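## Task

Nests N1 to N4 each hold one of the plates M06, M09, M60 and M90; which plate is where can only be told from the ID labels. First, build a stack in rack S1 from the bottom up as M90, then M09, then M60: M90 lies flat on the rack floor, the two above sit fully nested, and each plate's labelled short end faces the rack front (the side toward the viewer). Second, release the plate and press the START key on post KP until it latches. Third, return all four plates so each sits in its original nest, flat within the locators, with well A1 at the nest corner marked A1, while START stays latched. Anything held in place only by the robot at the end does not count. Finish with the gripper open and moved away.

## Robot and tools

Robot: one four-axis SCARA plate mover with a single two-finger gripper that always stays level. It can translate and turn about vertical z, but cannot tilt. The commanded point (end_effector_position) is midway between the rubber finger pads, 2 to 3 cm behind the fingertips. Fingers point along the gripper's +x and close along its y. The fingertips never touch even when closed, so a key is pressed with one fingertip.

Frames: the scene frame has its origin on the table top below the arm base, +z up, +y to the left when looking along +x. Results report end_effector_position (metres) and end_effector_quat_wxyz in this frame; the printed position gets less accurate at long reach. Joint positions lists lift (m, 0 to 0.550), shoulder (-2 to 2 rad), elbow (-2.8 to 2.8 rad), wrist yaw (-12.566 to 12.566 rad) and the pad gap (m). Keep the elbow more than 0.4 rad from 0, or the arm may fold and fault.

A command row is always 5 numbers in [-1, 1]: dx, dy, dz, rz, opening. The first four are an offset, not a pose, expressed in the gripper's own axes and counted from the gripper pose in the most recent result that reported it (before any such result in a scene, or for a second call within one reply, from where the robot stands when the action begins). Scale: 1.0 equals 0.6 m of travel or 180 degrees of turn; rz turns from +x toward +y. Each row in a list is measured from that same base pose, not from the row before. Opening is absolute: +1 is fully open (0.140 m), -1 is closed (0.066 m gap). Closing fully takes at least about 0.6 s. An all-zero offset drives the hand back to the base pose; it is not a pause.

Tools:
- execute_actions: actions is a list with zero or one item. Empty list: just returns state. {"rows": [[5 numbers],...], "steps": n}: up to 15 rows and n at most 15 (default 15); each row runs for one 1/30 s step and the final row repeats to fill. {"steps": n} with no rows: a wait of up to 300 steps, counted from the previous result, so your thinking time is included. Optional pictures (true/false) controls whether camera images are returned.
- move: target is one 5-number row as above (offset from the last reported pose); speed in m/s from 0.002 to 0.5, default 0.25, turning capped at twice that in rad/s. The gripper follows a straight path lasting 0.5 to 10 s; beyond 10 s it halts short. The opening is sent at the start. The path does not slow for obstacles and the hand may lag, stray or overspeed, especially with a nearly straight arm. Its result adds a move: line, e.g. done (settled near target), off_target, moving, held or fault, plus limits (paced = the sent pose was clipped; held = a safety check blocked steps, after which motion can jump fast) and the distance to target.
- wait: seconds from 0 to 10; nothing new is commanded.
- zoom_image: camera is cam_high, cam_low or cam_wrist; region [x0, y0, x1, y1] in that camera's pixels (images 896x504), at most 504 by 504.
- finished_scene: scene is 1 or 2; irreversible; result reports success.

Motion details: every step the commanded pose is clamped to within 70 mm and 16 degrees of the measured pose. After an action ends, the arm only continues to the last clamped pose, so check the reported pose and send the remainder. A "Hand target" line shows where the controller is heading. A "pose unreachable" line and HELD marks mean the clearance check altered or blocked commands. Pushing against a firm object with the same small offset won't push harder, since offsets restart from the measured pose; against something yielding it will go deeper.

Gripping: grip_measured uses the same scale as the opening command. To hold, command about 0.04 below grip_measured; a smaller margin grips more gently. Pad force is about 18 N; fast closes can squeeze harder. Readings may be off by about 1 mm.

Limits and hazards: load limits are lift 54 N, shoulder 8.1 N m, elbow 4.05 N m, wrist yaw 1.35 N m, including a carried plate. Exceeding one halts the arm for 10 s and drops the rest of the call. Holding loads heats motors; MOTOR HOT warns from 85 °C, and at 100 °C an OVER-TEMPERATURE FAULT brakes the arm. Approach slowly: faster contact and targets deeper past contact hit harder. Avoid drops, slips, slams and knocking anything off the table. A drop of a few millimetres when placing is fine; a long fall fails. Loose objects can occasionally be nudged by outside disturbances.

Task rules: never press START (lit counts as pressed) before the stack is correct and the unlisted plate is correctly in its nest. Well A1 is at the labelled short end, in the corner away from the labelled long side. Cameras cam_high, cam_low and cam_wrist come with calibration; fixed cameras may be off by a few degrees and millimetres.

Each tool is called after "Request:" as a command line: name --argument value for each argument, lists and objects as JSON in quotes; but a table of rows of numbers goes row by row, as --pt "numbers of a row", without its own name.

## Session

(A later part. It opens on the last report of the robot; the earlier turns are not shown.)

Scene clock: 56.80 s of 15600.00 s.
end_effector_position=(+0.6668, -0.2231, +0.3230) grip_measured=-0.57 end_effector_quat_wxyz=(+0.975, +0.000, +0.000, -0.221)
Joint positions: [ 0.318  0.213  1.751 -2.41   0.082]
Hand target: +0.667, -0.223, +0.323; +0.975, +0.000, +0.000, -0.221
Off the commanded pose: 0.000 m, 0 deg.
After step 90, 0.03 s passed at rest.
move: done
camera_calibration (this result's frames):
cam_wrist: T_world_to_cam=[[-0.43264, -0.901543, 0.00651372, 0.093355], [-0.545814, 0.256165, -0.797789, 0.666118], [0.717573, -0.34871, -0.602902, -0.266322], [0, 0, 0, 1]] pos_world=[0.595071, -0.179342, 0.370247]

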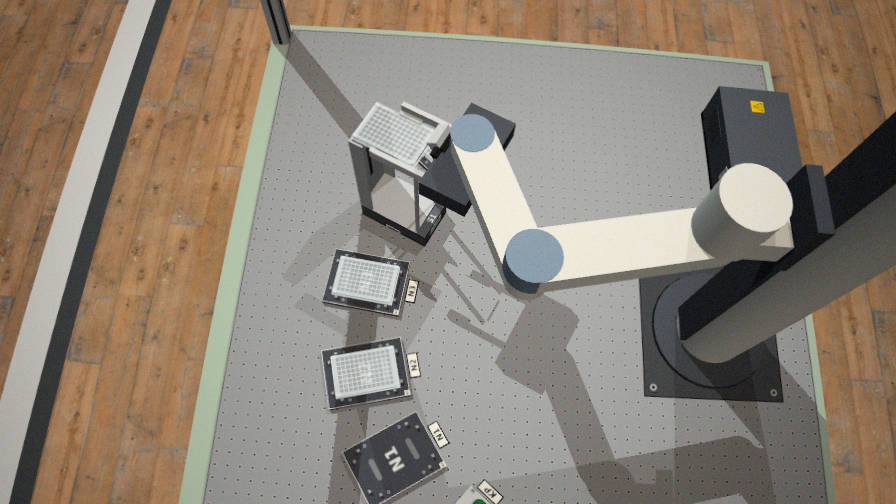

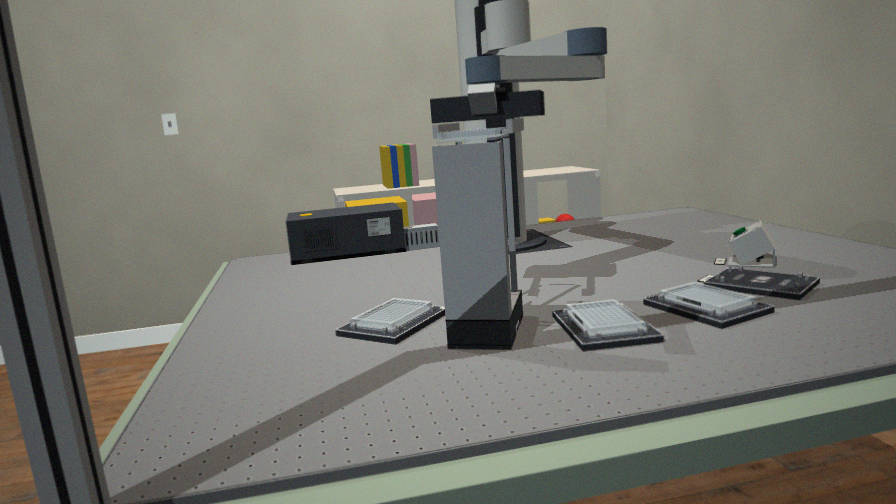

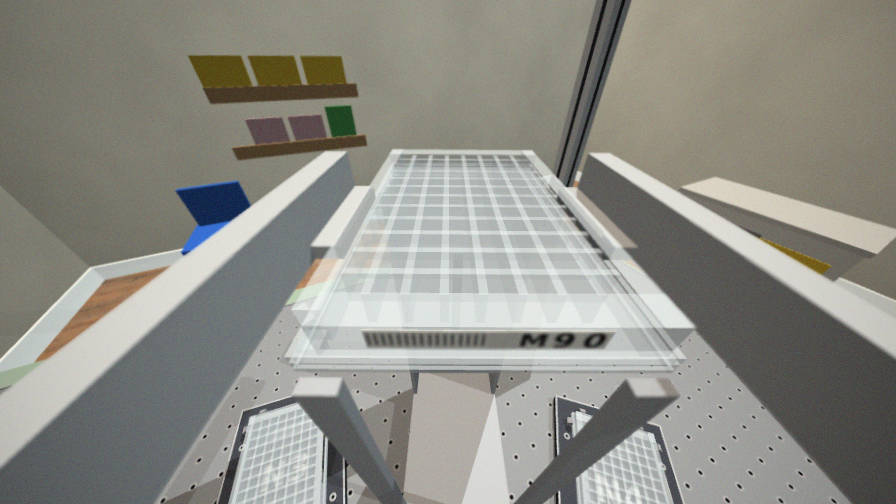

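Request:
execute_actions --actions '[]'

Request:
move --target '[0,0,-0.025,0,-0.62]' --speed 0.015

Scene clock: 68.47 s of 15600.00 s.
end_effector_position=(+0.6668, -0.2231, +0.3230) grip_measured=-0.57 end_effector_quat_wxyz=(+0.975, +0.000, +0.000, -0.221)
Joint positions: [ 0.318  0.213  1.751 -2.41   0.082]
Hand target: +0.667, -0.223, +0.323; +0.975, +0.000, +0.000, -0.221
Off the commanded pose: 0.000 m, 0 deg.
Steps of this call (steps 1 to 90: nothing new was sent; then 8.67 s passed at rest). Readings (end_effector_position):
1: (+0.6668, -0.2231, +0.3230)
2: (+0.6668, -0.2231, +0.3230)
4: (+0.6668, -0.2231, +0.3230)
8: (+0.6668, -0.2231, +0.3230)
90: the state above
camera_calibration (this result's frames):
cam_wrist: T_world_to_cam=[[-0.432639, -0.901544, 0.00651372, 0.093355], [-0.545814, 0.256165, -0.797789, 0.666117], [0.717573, -0.34871, -0.602902, -0.266322], [0, 0, 0, 1]] pos_world=[0.59507, -0.179341, 0.370247]

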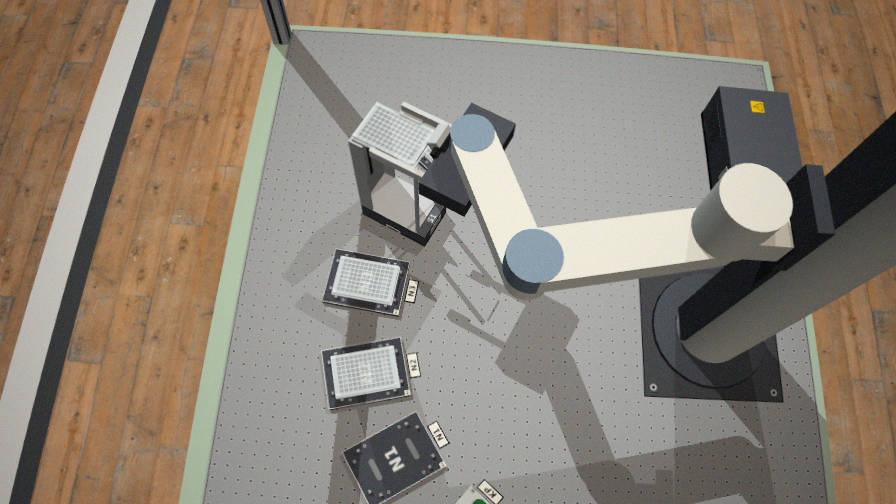

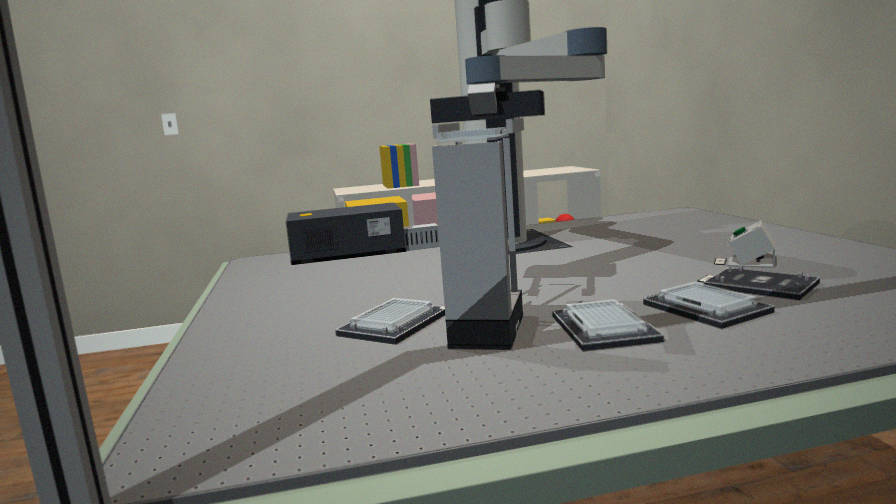

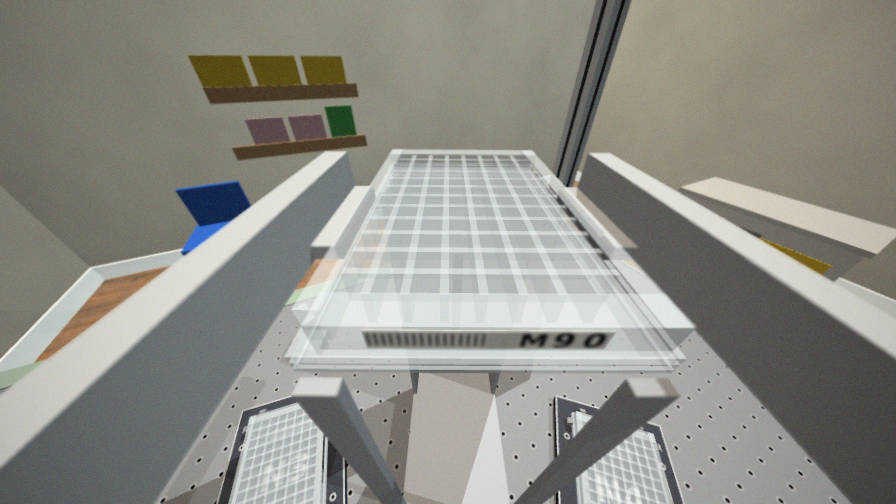

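Scene clock: 69.70 s of 15600.00 s.
end_effector_position=(+0.6669, -0.2231, +0.3080) grip_measured=-0.57 end_effector_quat_wxyz=(+0.975, +0.000, +0.000, -0.221)
Joint positions: [ 0.303  0.212  1.751 -2.41   0.082]
Hand target: +0.667, -0.223, +0.308; +0.975, +0.000, +0.000, -0.221
Off the commanded pose: 0.000 m, 0 deg.
move: done
camera_calibration (this result's frames):
cam_wrist: T_world_to_cam=[[-0.432399, -0.901659, 0.00651372, 0.0933301], [-0.545882, 0.25602, -0.797789, 0.654244], [0.717666, -0.348519, -0.602902, -0.275497], [0, 0, 0, 1]] pos_world=[0.595211, -0.179363, 0.355243]

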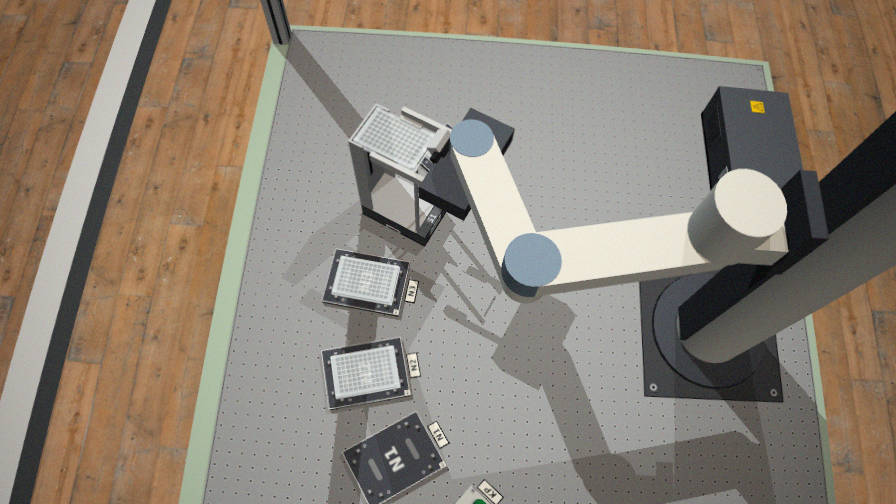

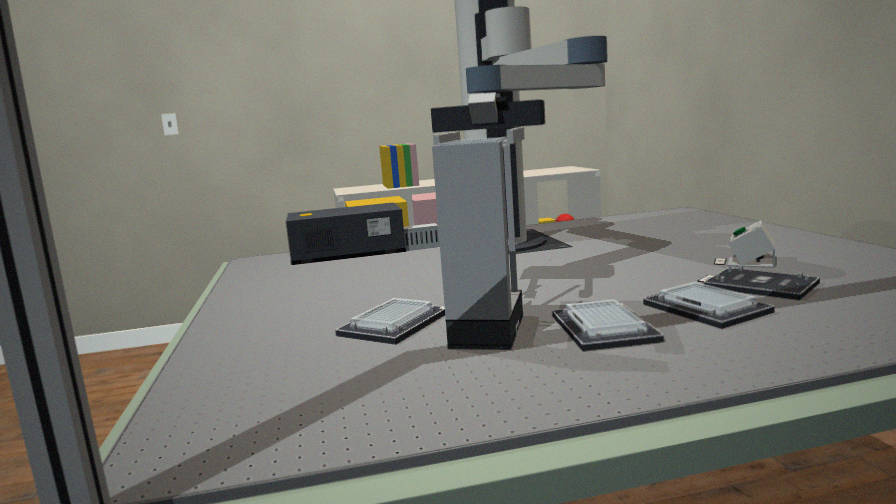

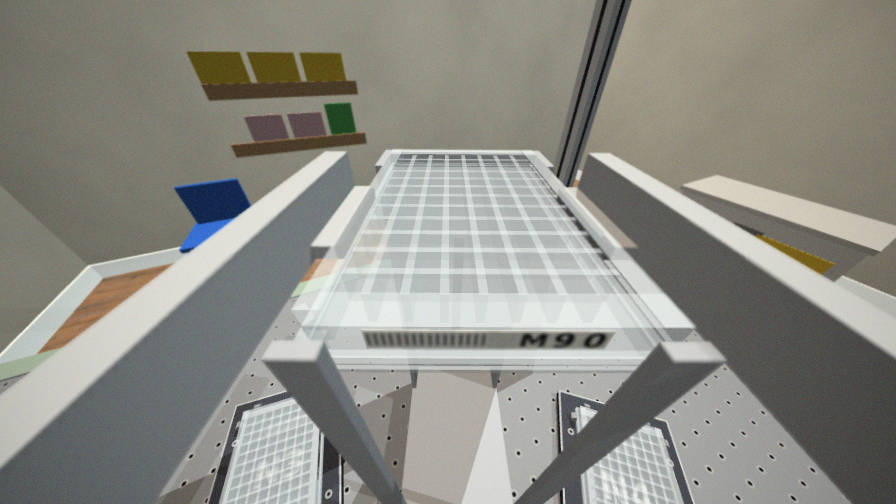

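Request:
move --target '[0,0,-0.375,0,-0.62]' --speed 0.12

Request:
move --target '[0,0,-0.0167,0,-0.62]' --speed 0.012

Scene clock: 76.03 s of 15600.00 s.
end_effector_position=(+0.6670, -0.2231, +0.0829) grip_measured=-0.57 end_effector_quat_wxyz=(+0.975, +0.000, +0.000, -0.221)
Joint positions: [ 0.078  0.212  1.752 -2.41   0.082]
Hand target: +0.667, -0.223, +0.083; +0.975, +0.000, +0.000, -0.221
Off the commanded pose: 0.000 m, 0 deg.
After step 90, 1.13 s passed at rest.
move: done
camera_calibration (this result's frames):
cam_wrist: T_world_to_cam=[[-0.432343, -0.901686, 0.00651372, 0.0947459], [-0.545898, 0.255986, -0.797789, 0.47471], [0.717687, -0.348474, -0.602902, -0.411263], [0, 0, 0, 1]] pos_world=[0.595264, -0.179403, 0.13015]

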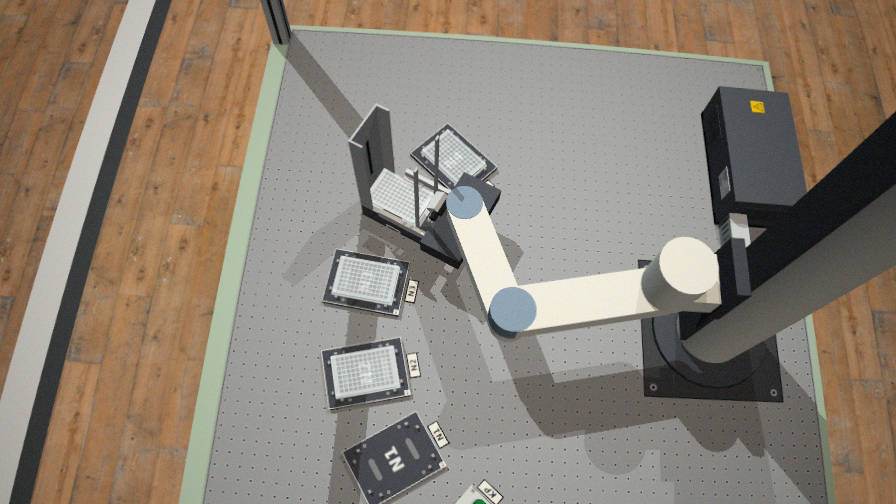

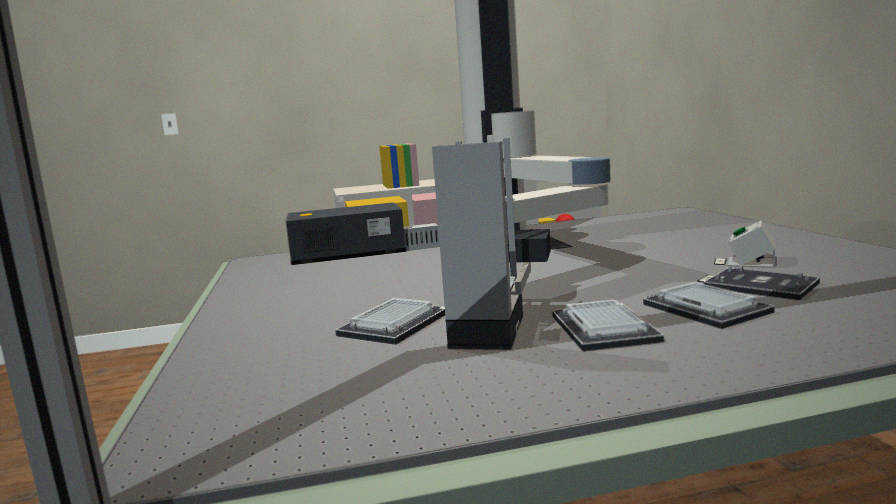

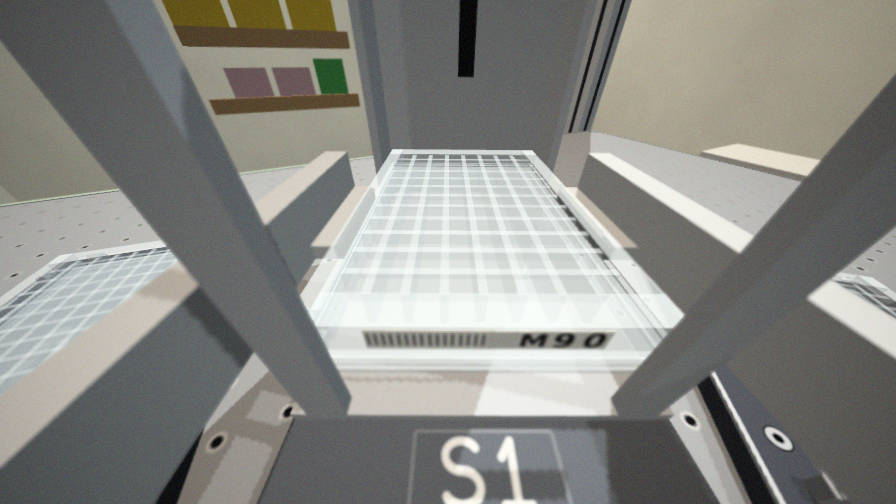

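Scene clock: 77.10 s of 15600.00 s.
end_effector_position=(+0.6670, -0.2231, +0.0729) grip_measured=-0.57 end_effector_quat_wxyz=(+0.975, +0.000, +0.000, -0.221)
Joint positions: [ 0.068  0.212  1.752 -2.41   0.082]
Hand target: +0.667, -0.223, +0.073; +0.975, +0.000, +0.000, -0.221
Off the commanded pose: 0.000 m, 0 deg.
move: done
camera_calibration (this result's frames):
cam_wrist: T_world_to_cam=[[-0.432308, -0.901702, 0.00651372, 0.0947772], [-0.545908, 0.255964, -0.797789, 0.466727], [0.717701, -0.348446, -0.602902, -0.417331], [0, 0, 0, 1]] pos_world=[0.595282, -0.179422, 0.120122]

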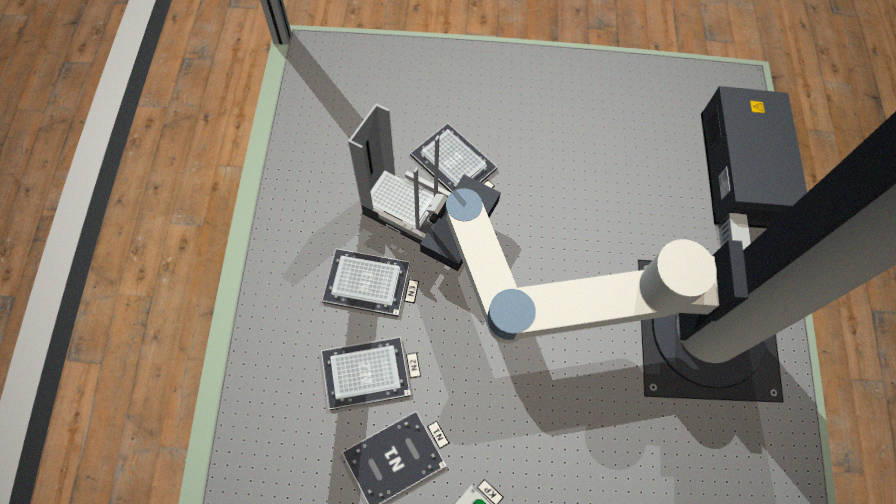

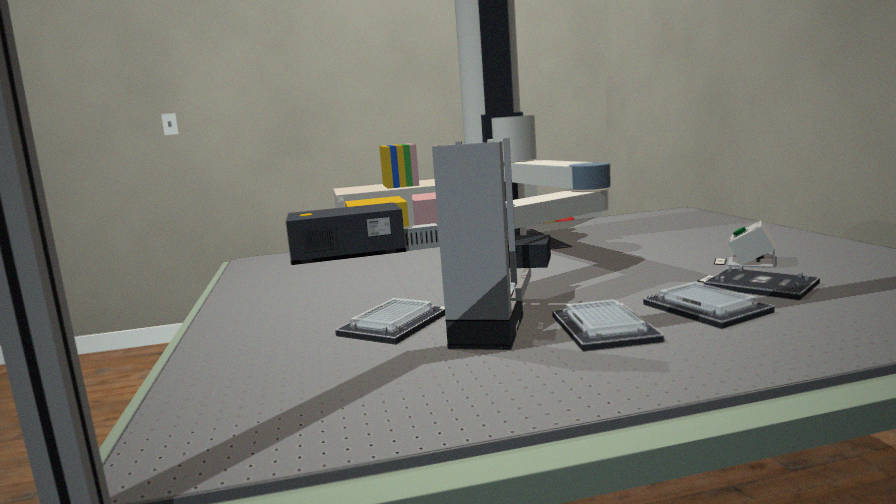

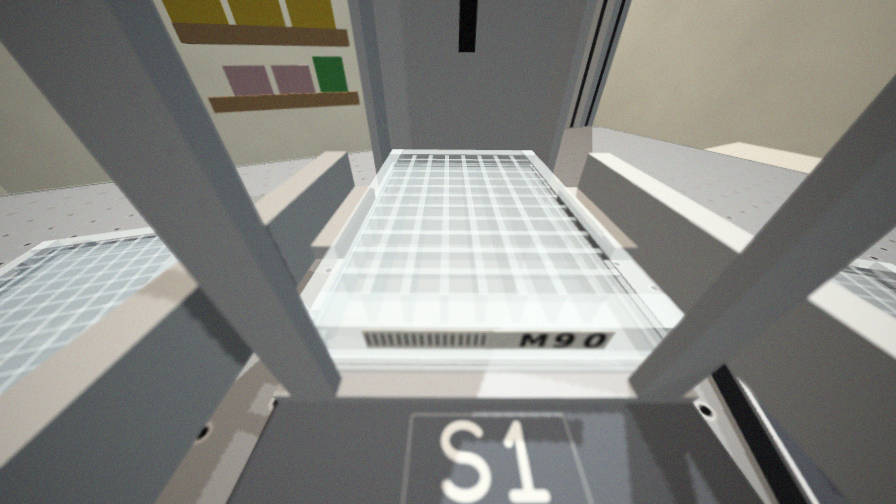

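Request:
move --target '[0,0,0,0,1]'

Request:
move --target '[-0.27,0,0.012,0,1]'

Request:
move --target '[0.05,-0.253,0,-0.1015,0]'

Scene clock: 81.83 s of 15600.00 s.
end_effector_position=(+0.6670, -0.2231, +0.0729) grip_measured=+0.99 end_effector_quat_wxyz=(+0.975, +0.000, +0.000, -0.221)
Joint positions: [ 0.068  0.212  1.752 -2.41   0.14 ]
Hand target: +0.667, -0.223, +0.073; +0.975, +0.000, +0.000, -0.221
Off the commanded pose: 0.000 m, 0 deg.
After step 90, 1.00 s passed at rest.
move: done
camera_calibration (this result's frames):
cam_wrist: T_world_to_cam=[[-0.432297, -0.901708, 0.00651372, 0.0947711], [-0.545911, 0.255958, -0.797789, 0.466728], [0.717705, -0.348438, -0.602902, -0.417332], [0, 0, 0, 1]] pos_world=[0.595282, -0.179421, 0.120122]

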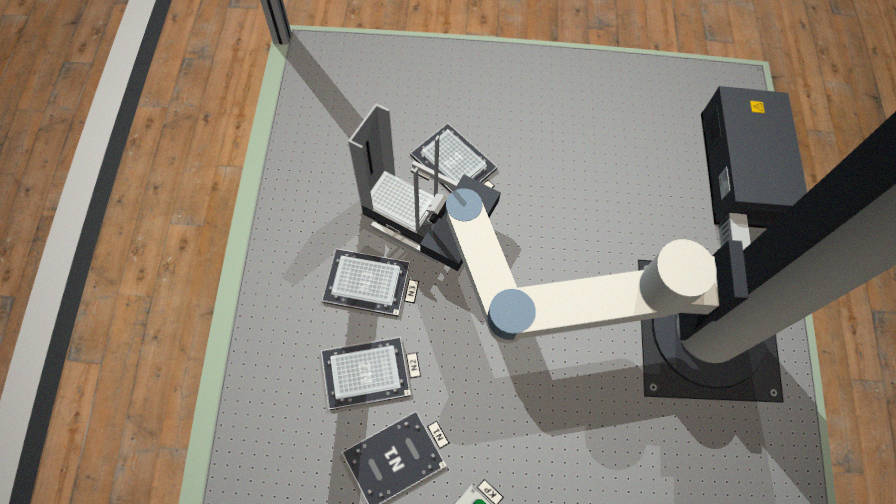

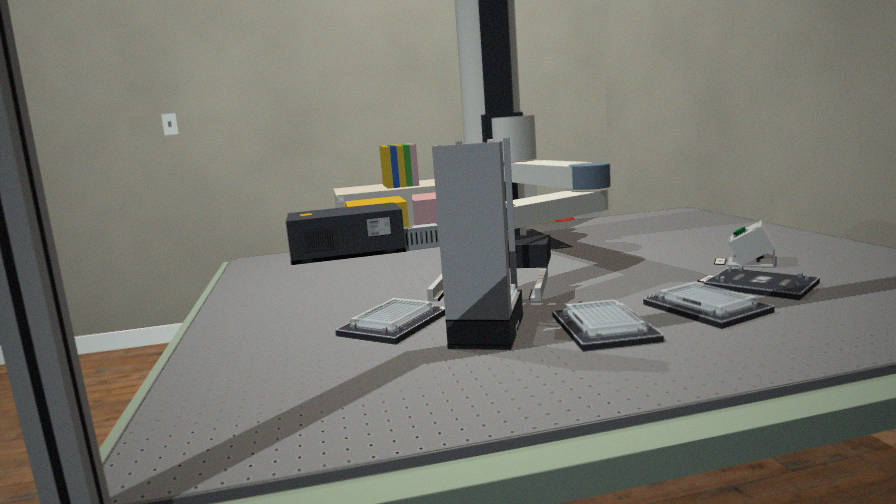

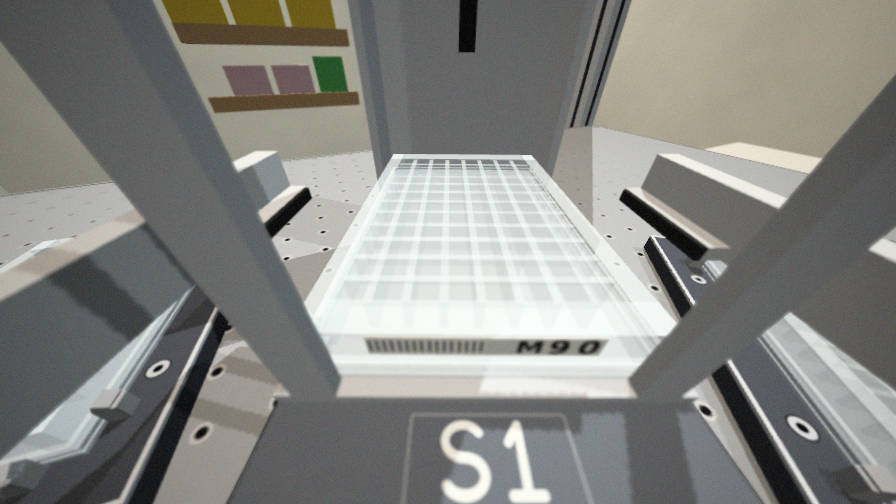

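Scene clock: 82.90 s of 15600.00 s.
end_effector_position=(+0.5208, -0.1533, +0.0801) grip_measured=+0.99 end_effector_quat_wxyz=(+0.975, +0.000, +0.000, -0.221)
Joint positions: [ 0.075  0.55   0.941 -1.937  0.14 ]
Hand target: +0.521, -0.153, +0.080; +0.975, +0.000, +0.000, -0.221
Off the commanded pose: 0.000 m, 0 deg.
move: done
camera_calibration (this result's frames):
cam_wrist: T_world_to_cam=[[-0.432437, -0.901641, 0.00651372, 0.0945925], [-0.545871, 0.256043, -0.797789, 0.374748], [0.717651, -0.348549, -0.602902, -0.283746], [0, 0, 0, 1]] pos_world=[0.4491, -0.109562, 0.127283]

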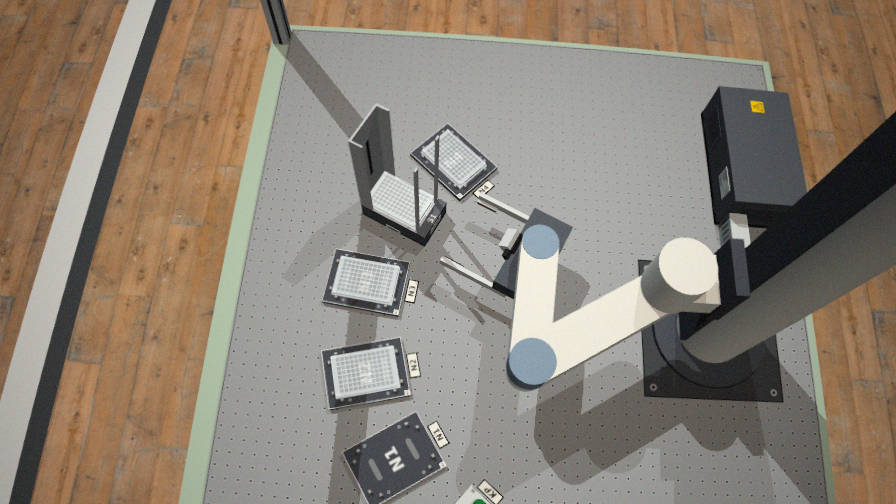

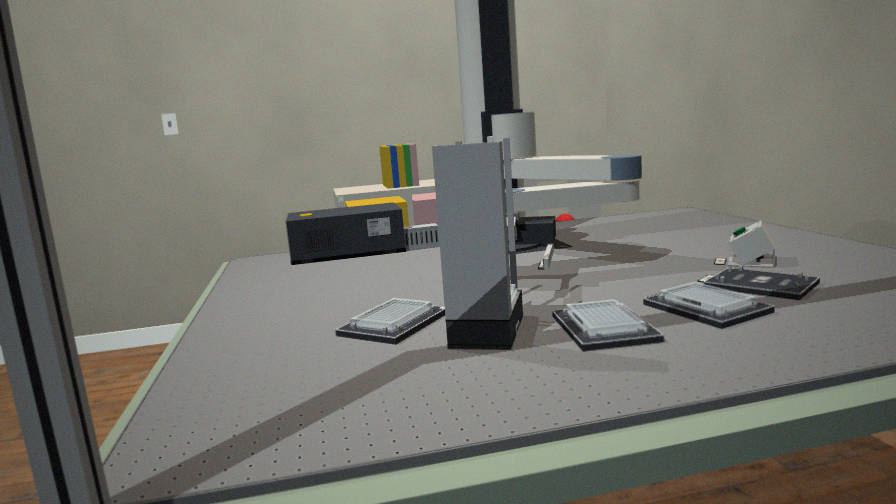

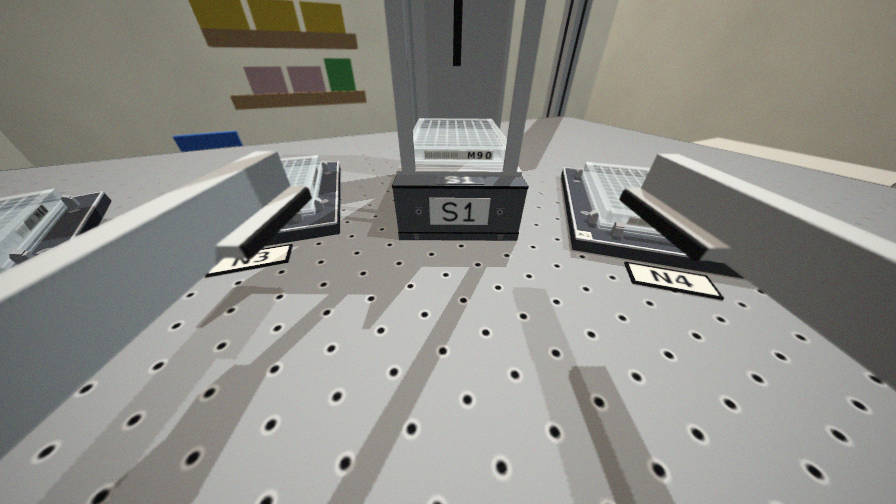

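Scene clock: 83.97 s of 15600.00 s.
end_effector_position=(+0.4824, -0.3032, +0.0801) grip_measured=+0.00 end_effector_quat_wxyz=(+0.928, +0.000, +0.000, -0.373)
Joint positions: [ 0.075  0.08   1.183 -2.028  0.103]
Hand target: +0.482, -0.303, +0.080; +0.928, +0.000, +0.000, -0.373
Off the commanded pose: 0.000 m, 0 deg.
move: done
camera_calibration (this result's frames):
cam_wrist: T_world_to_cam=[[-0.693293, -0.720627, 0.00651372, 0.123481], [-0.438089, 0.41426, -0.797789, 0.388137], [0.57221, -0.555955, -0.602902, -0.301151], [0, 0, 0, 1]] pos_world=[0.427968, -0.239232, 0.127283]

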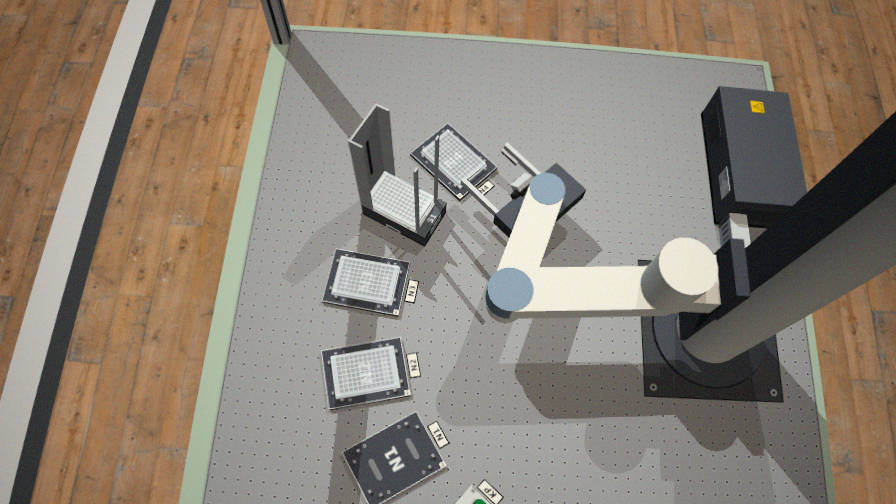

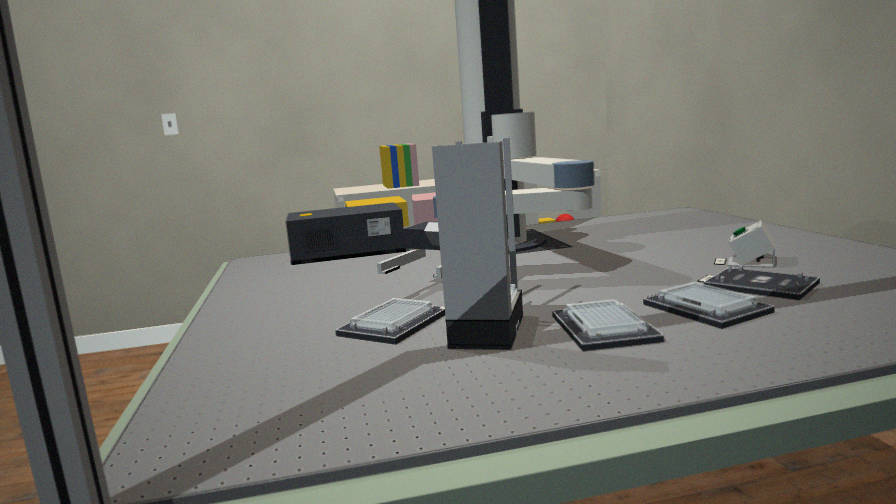

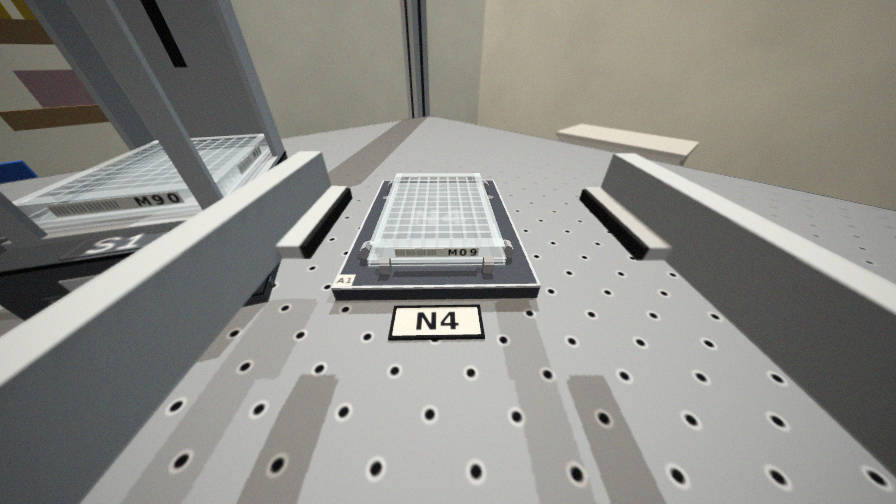

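Request:
move --target '[0.16,0.029,-0.04,0.004,0]'

Scene clock: 87.97 s of 15600.00 s.
end_effector_position=(+0.5637, -0.3571, +0.0560) grip_measured=+0.00 end_effector_quat_wxyz=(+0.930, +0.000, +0.000, -0.367)
Joint positions: [ 0.051 -0.077  1.678 -2.353  0.103]
Hand target: +0.564, -0.357, +0.056; +0.930, +0.000, +0.000, -0.367
Off the commanded pose: 0.000 m, 0 deg.
After step 90, 0.17 s passed at rest.
move: done
camera_calibration (this result's frames):
cam_wrist: T_world_to_cam=[[-0.683994, -0.729459, 0.00651372, 0.132806], [-0.443365, 0.408608, -0.797789, 0.427883], [0.579292, -0.54857, -0.602902, -0.393507], [0, 0, 0, 1]] pos_world=[0.508503, -0.293826, 0.103249]

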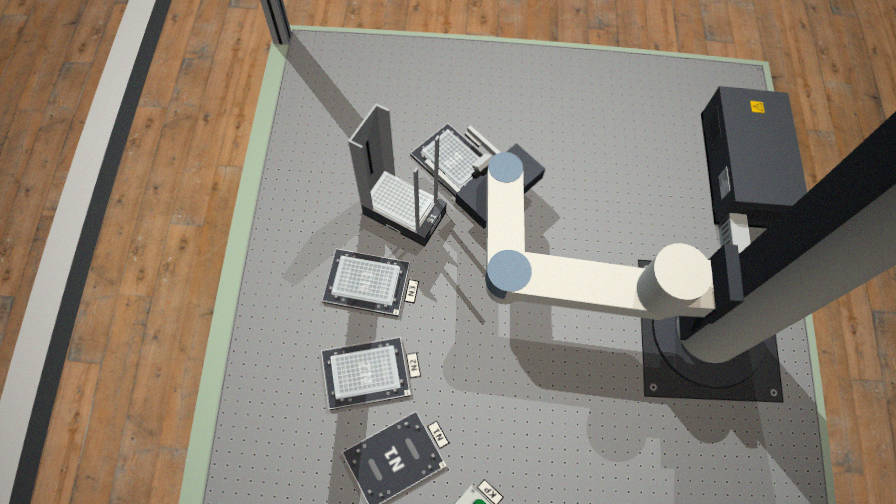

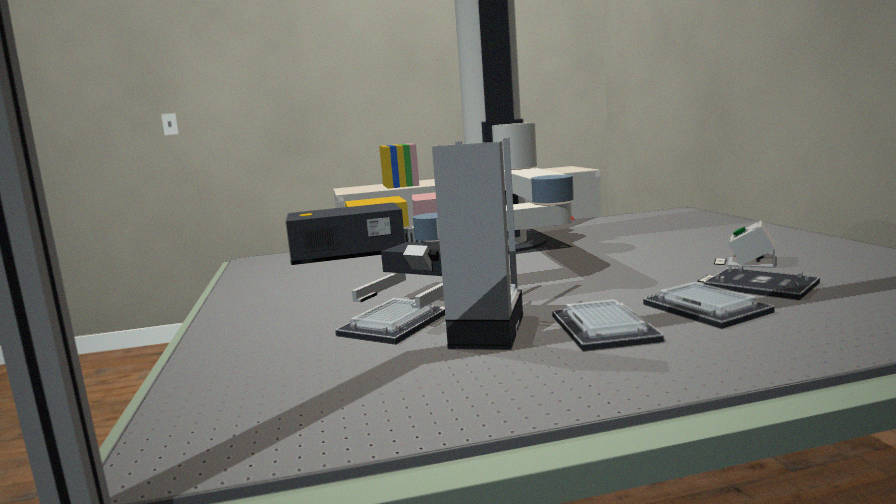

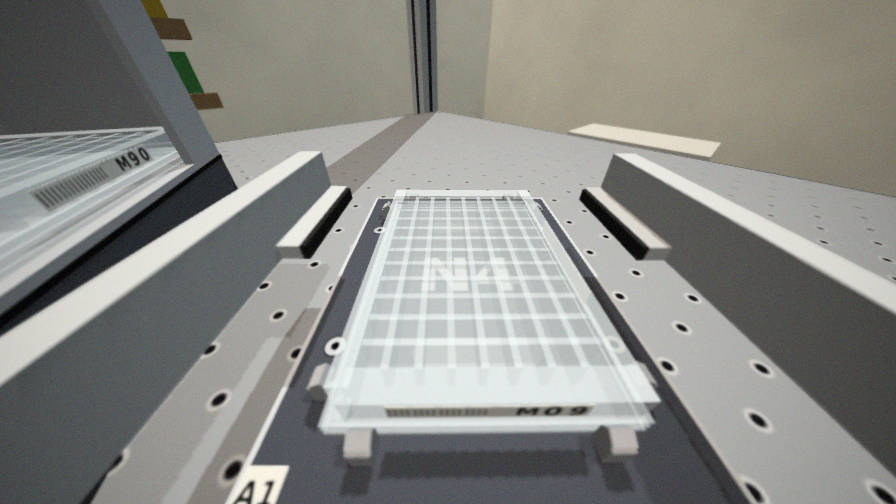

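Request:
move --target '[-0.006,-0.003,-0.0383,0.003,0]' --speed 0.05

Scene clock: 92.27 s of 15600.00 s.
end_effector_position=(+0.5598, -0.3560, +0.0330) grip_measured=+0.00 end_effector_quat_wxyz=(+0.932, +0.000, +0.000, -0.363)
Joint positions: [ 0.028 -0.076  1.658 -2.324  0.103]
Hand target: +0.560, -0.356, +0.033; +0.932, +0.000, +0.000, -0.363
Off the commanded pose: 0.000 m, 0 deg.
After step 90, 0.57 s passed at rest.
move: done
camera_calibration (this result's frames):
cam_wrist: T_world_to_cam=[[-0.677352, -0.73563, 0.00651372, 0.125123], [-0.447052, 0.404571, -0.797789, 0.407953], [0.584242, -0.543296, -0.602902, -0.405436], [0, 0, 0, 1]] pos_world=[0.504002, -0.293274, 0.0802071]

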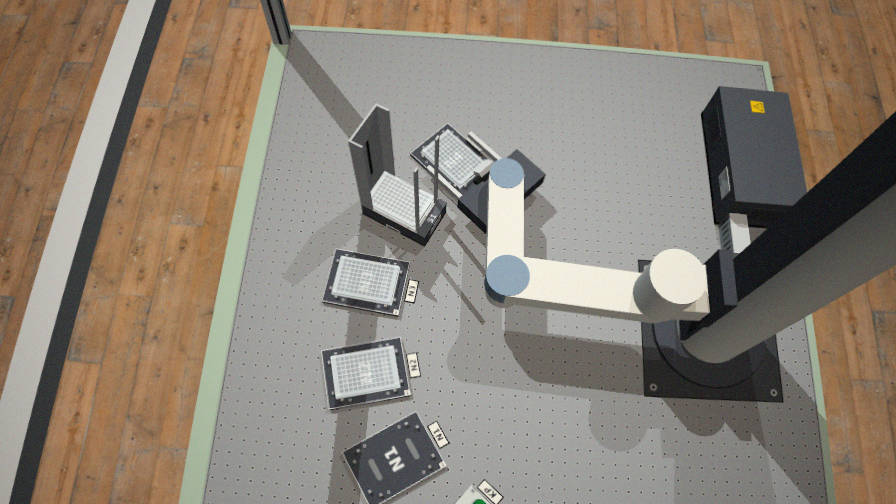

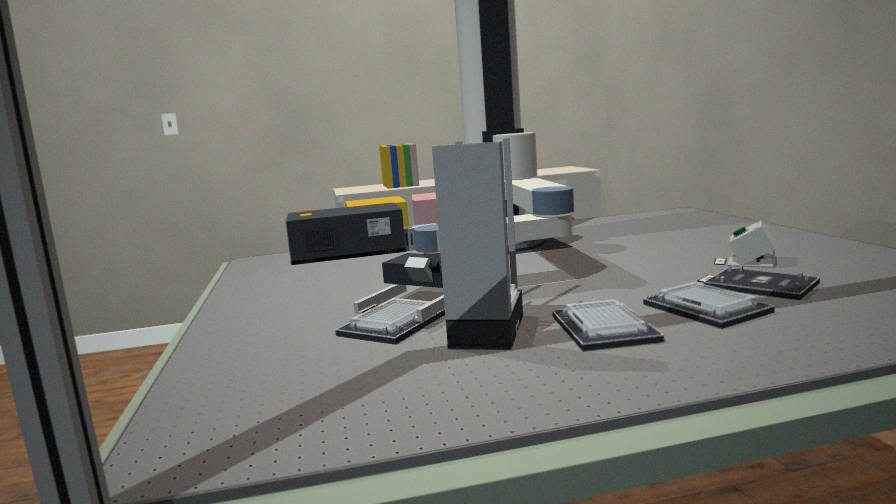

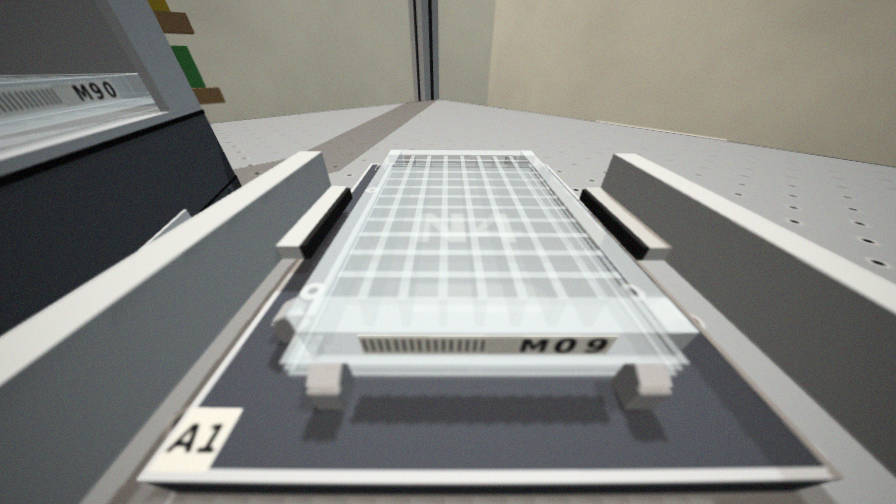

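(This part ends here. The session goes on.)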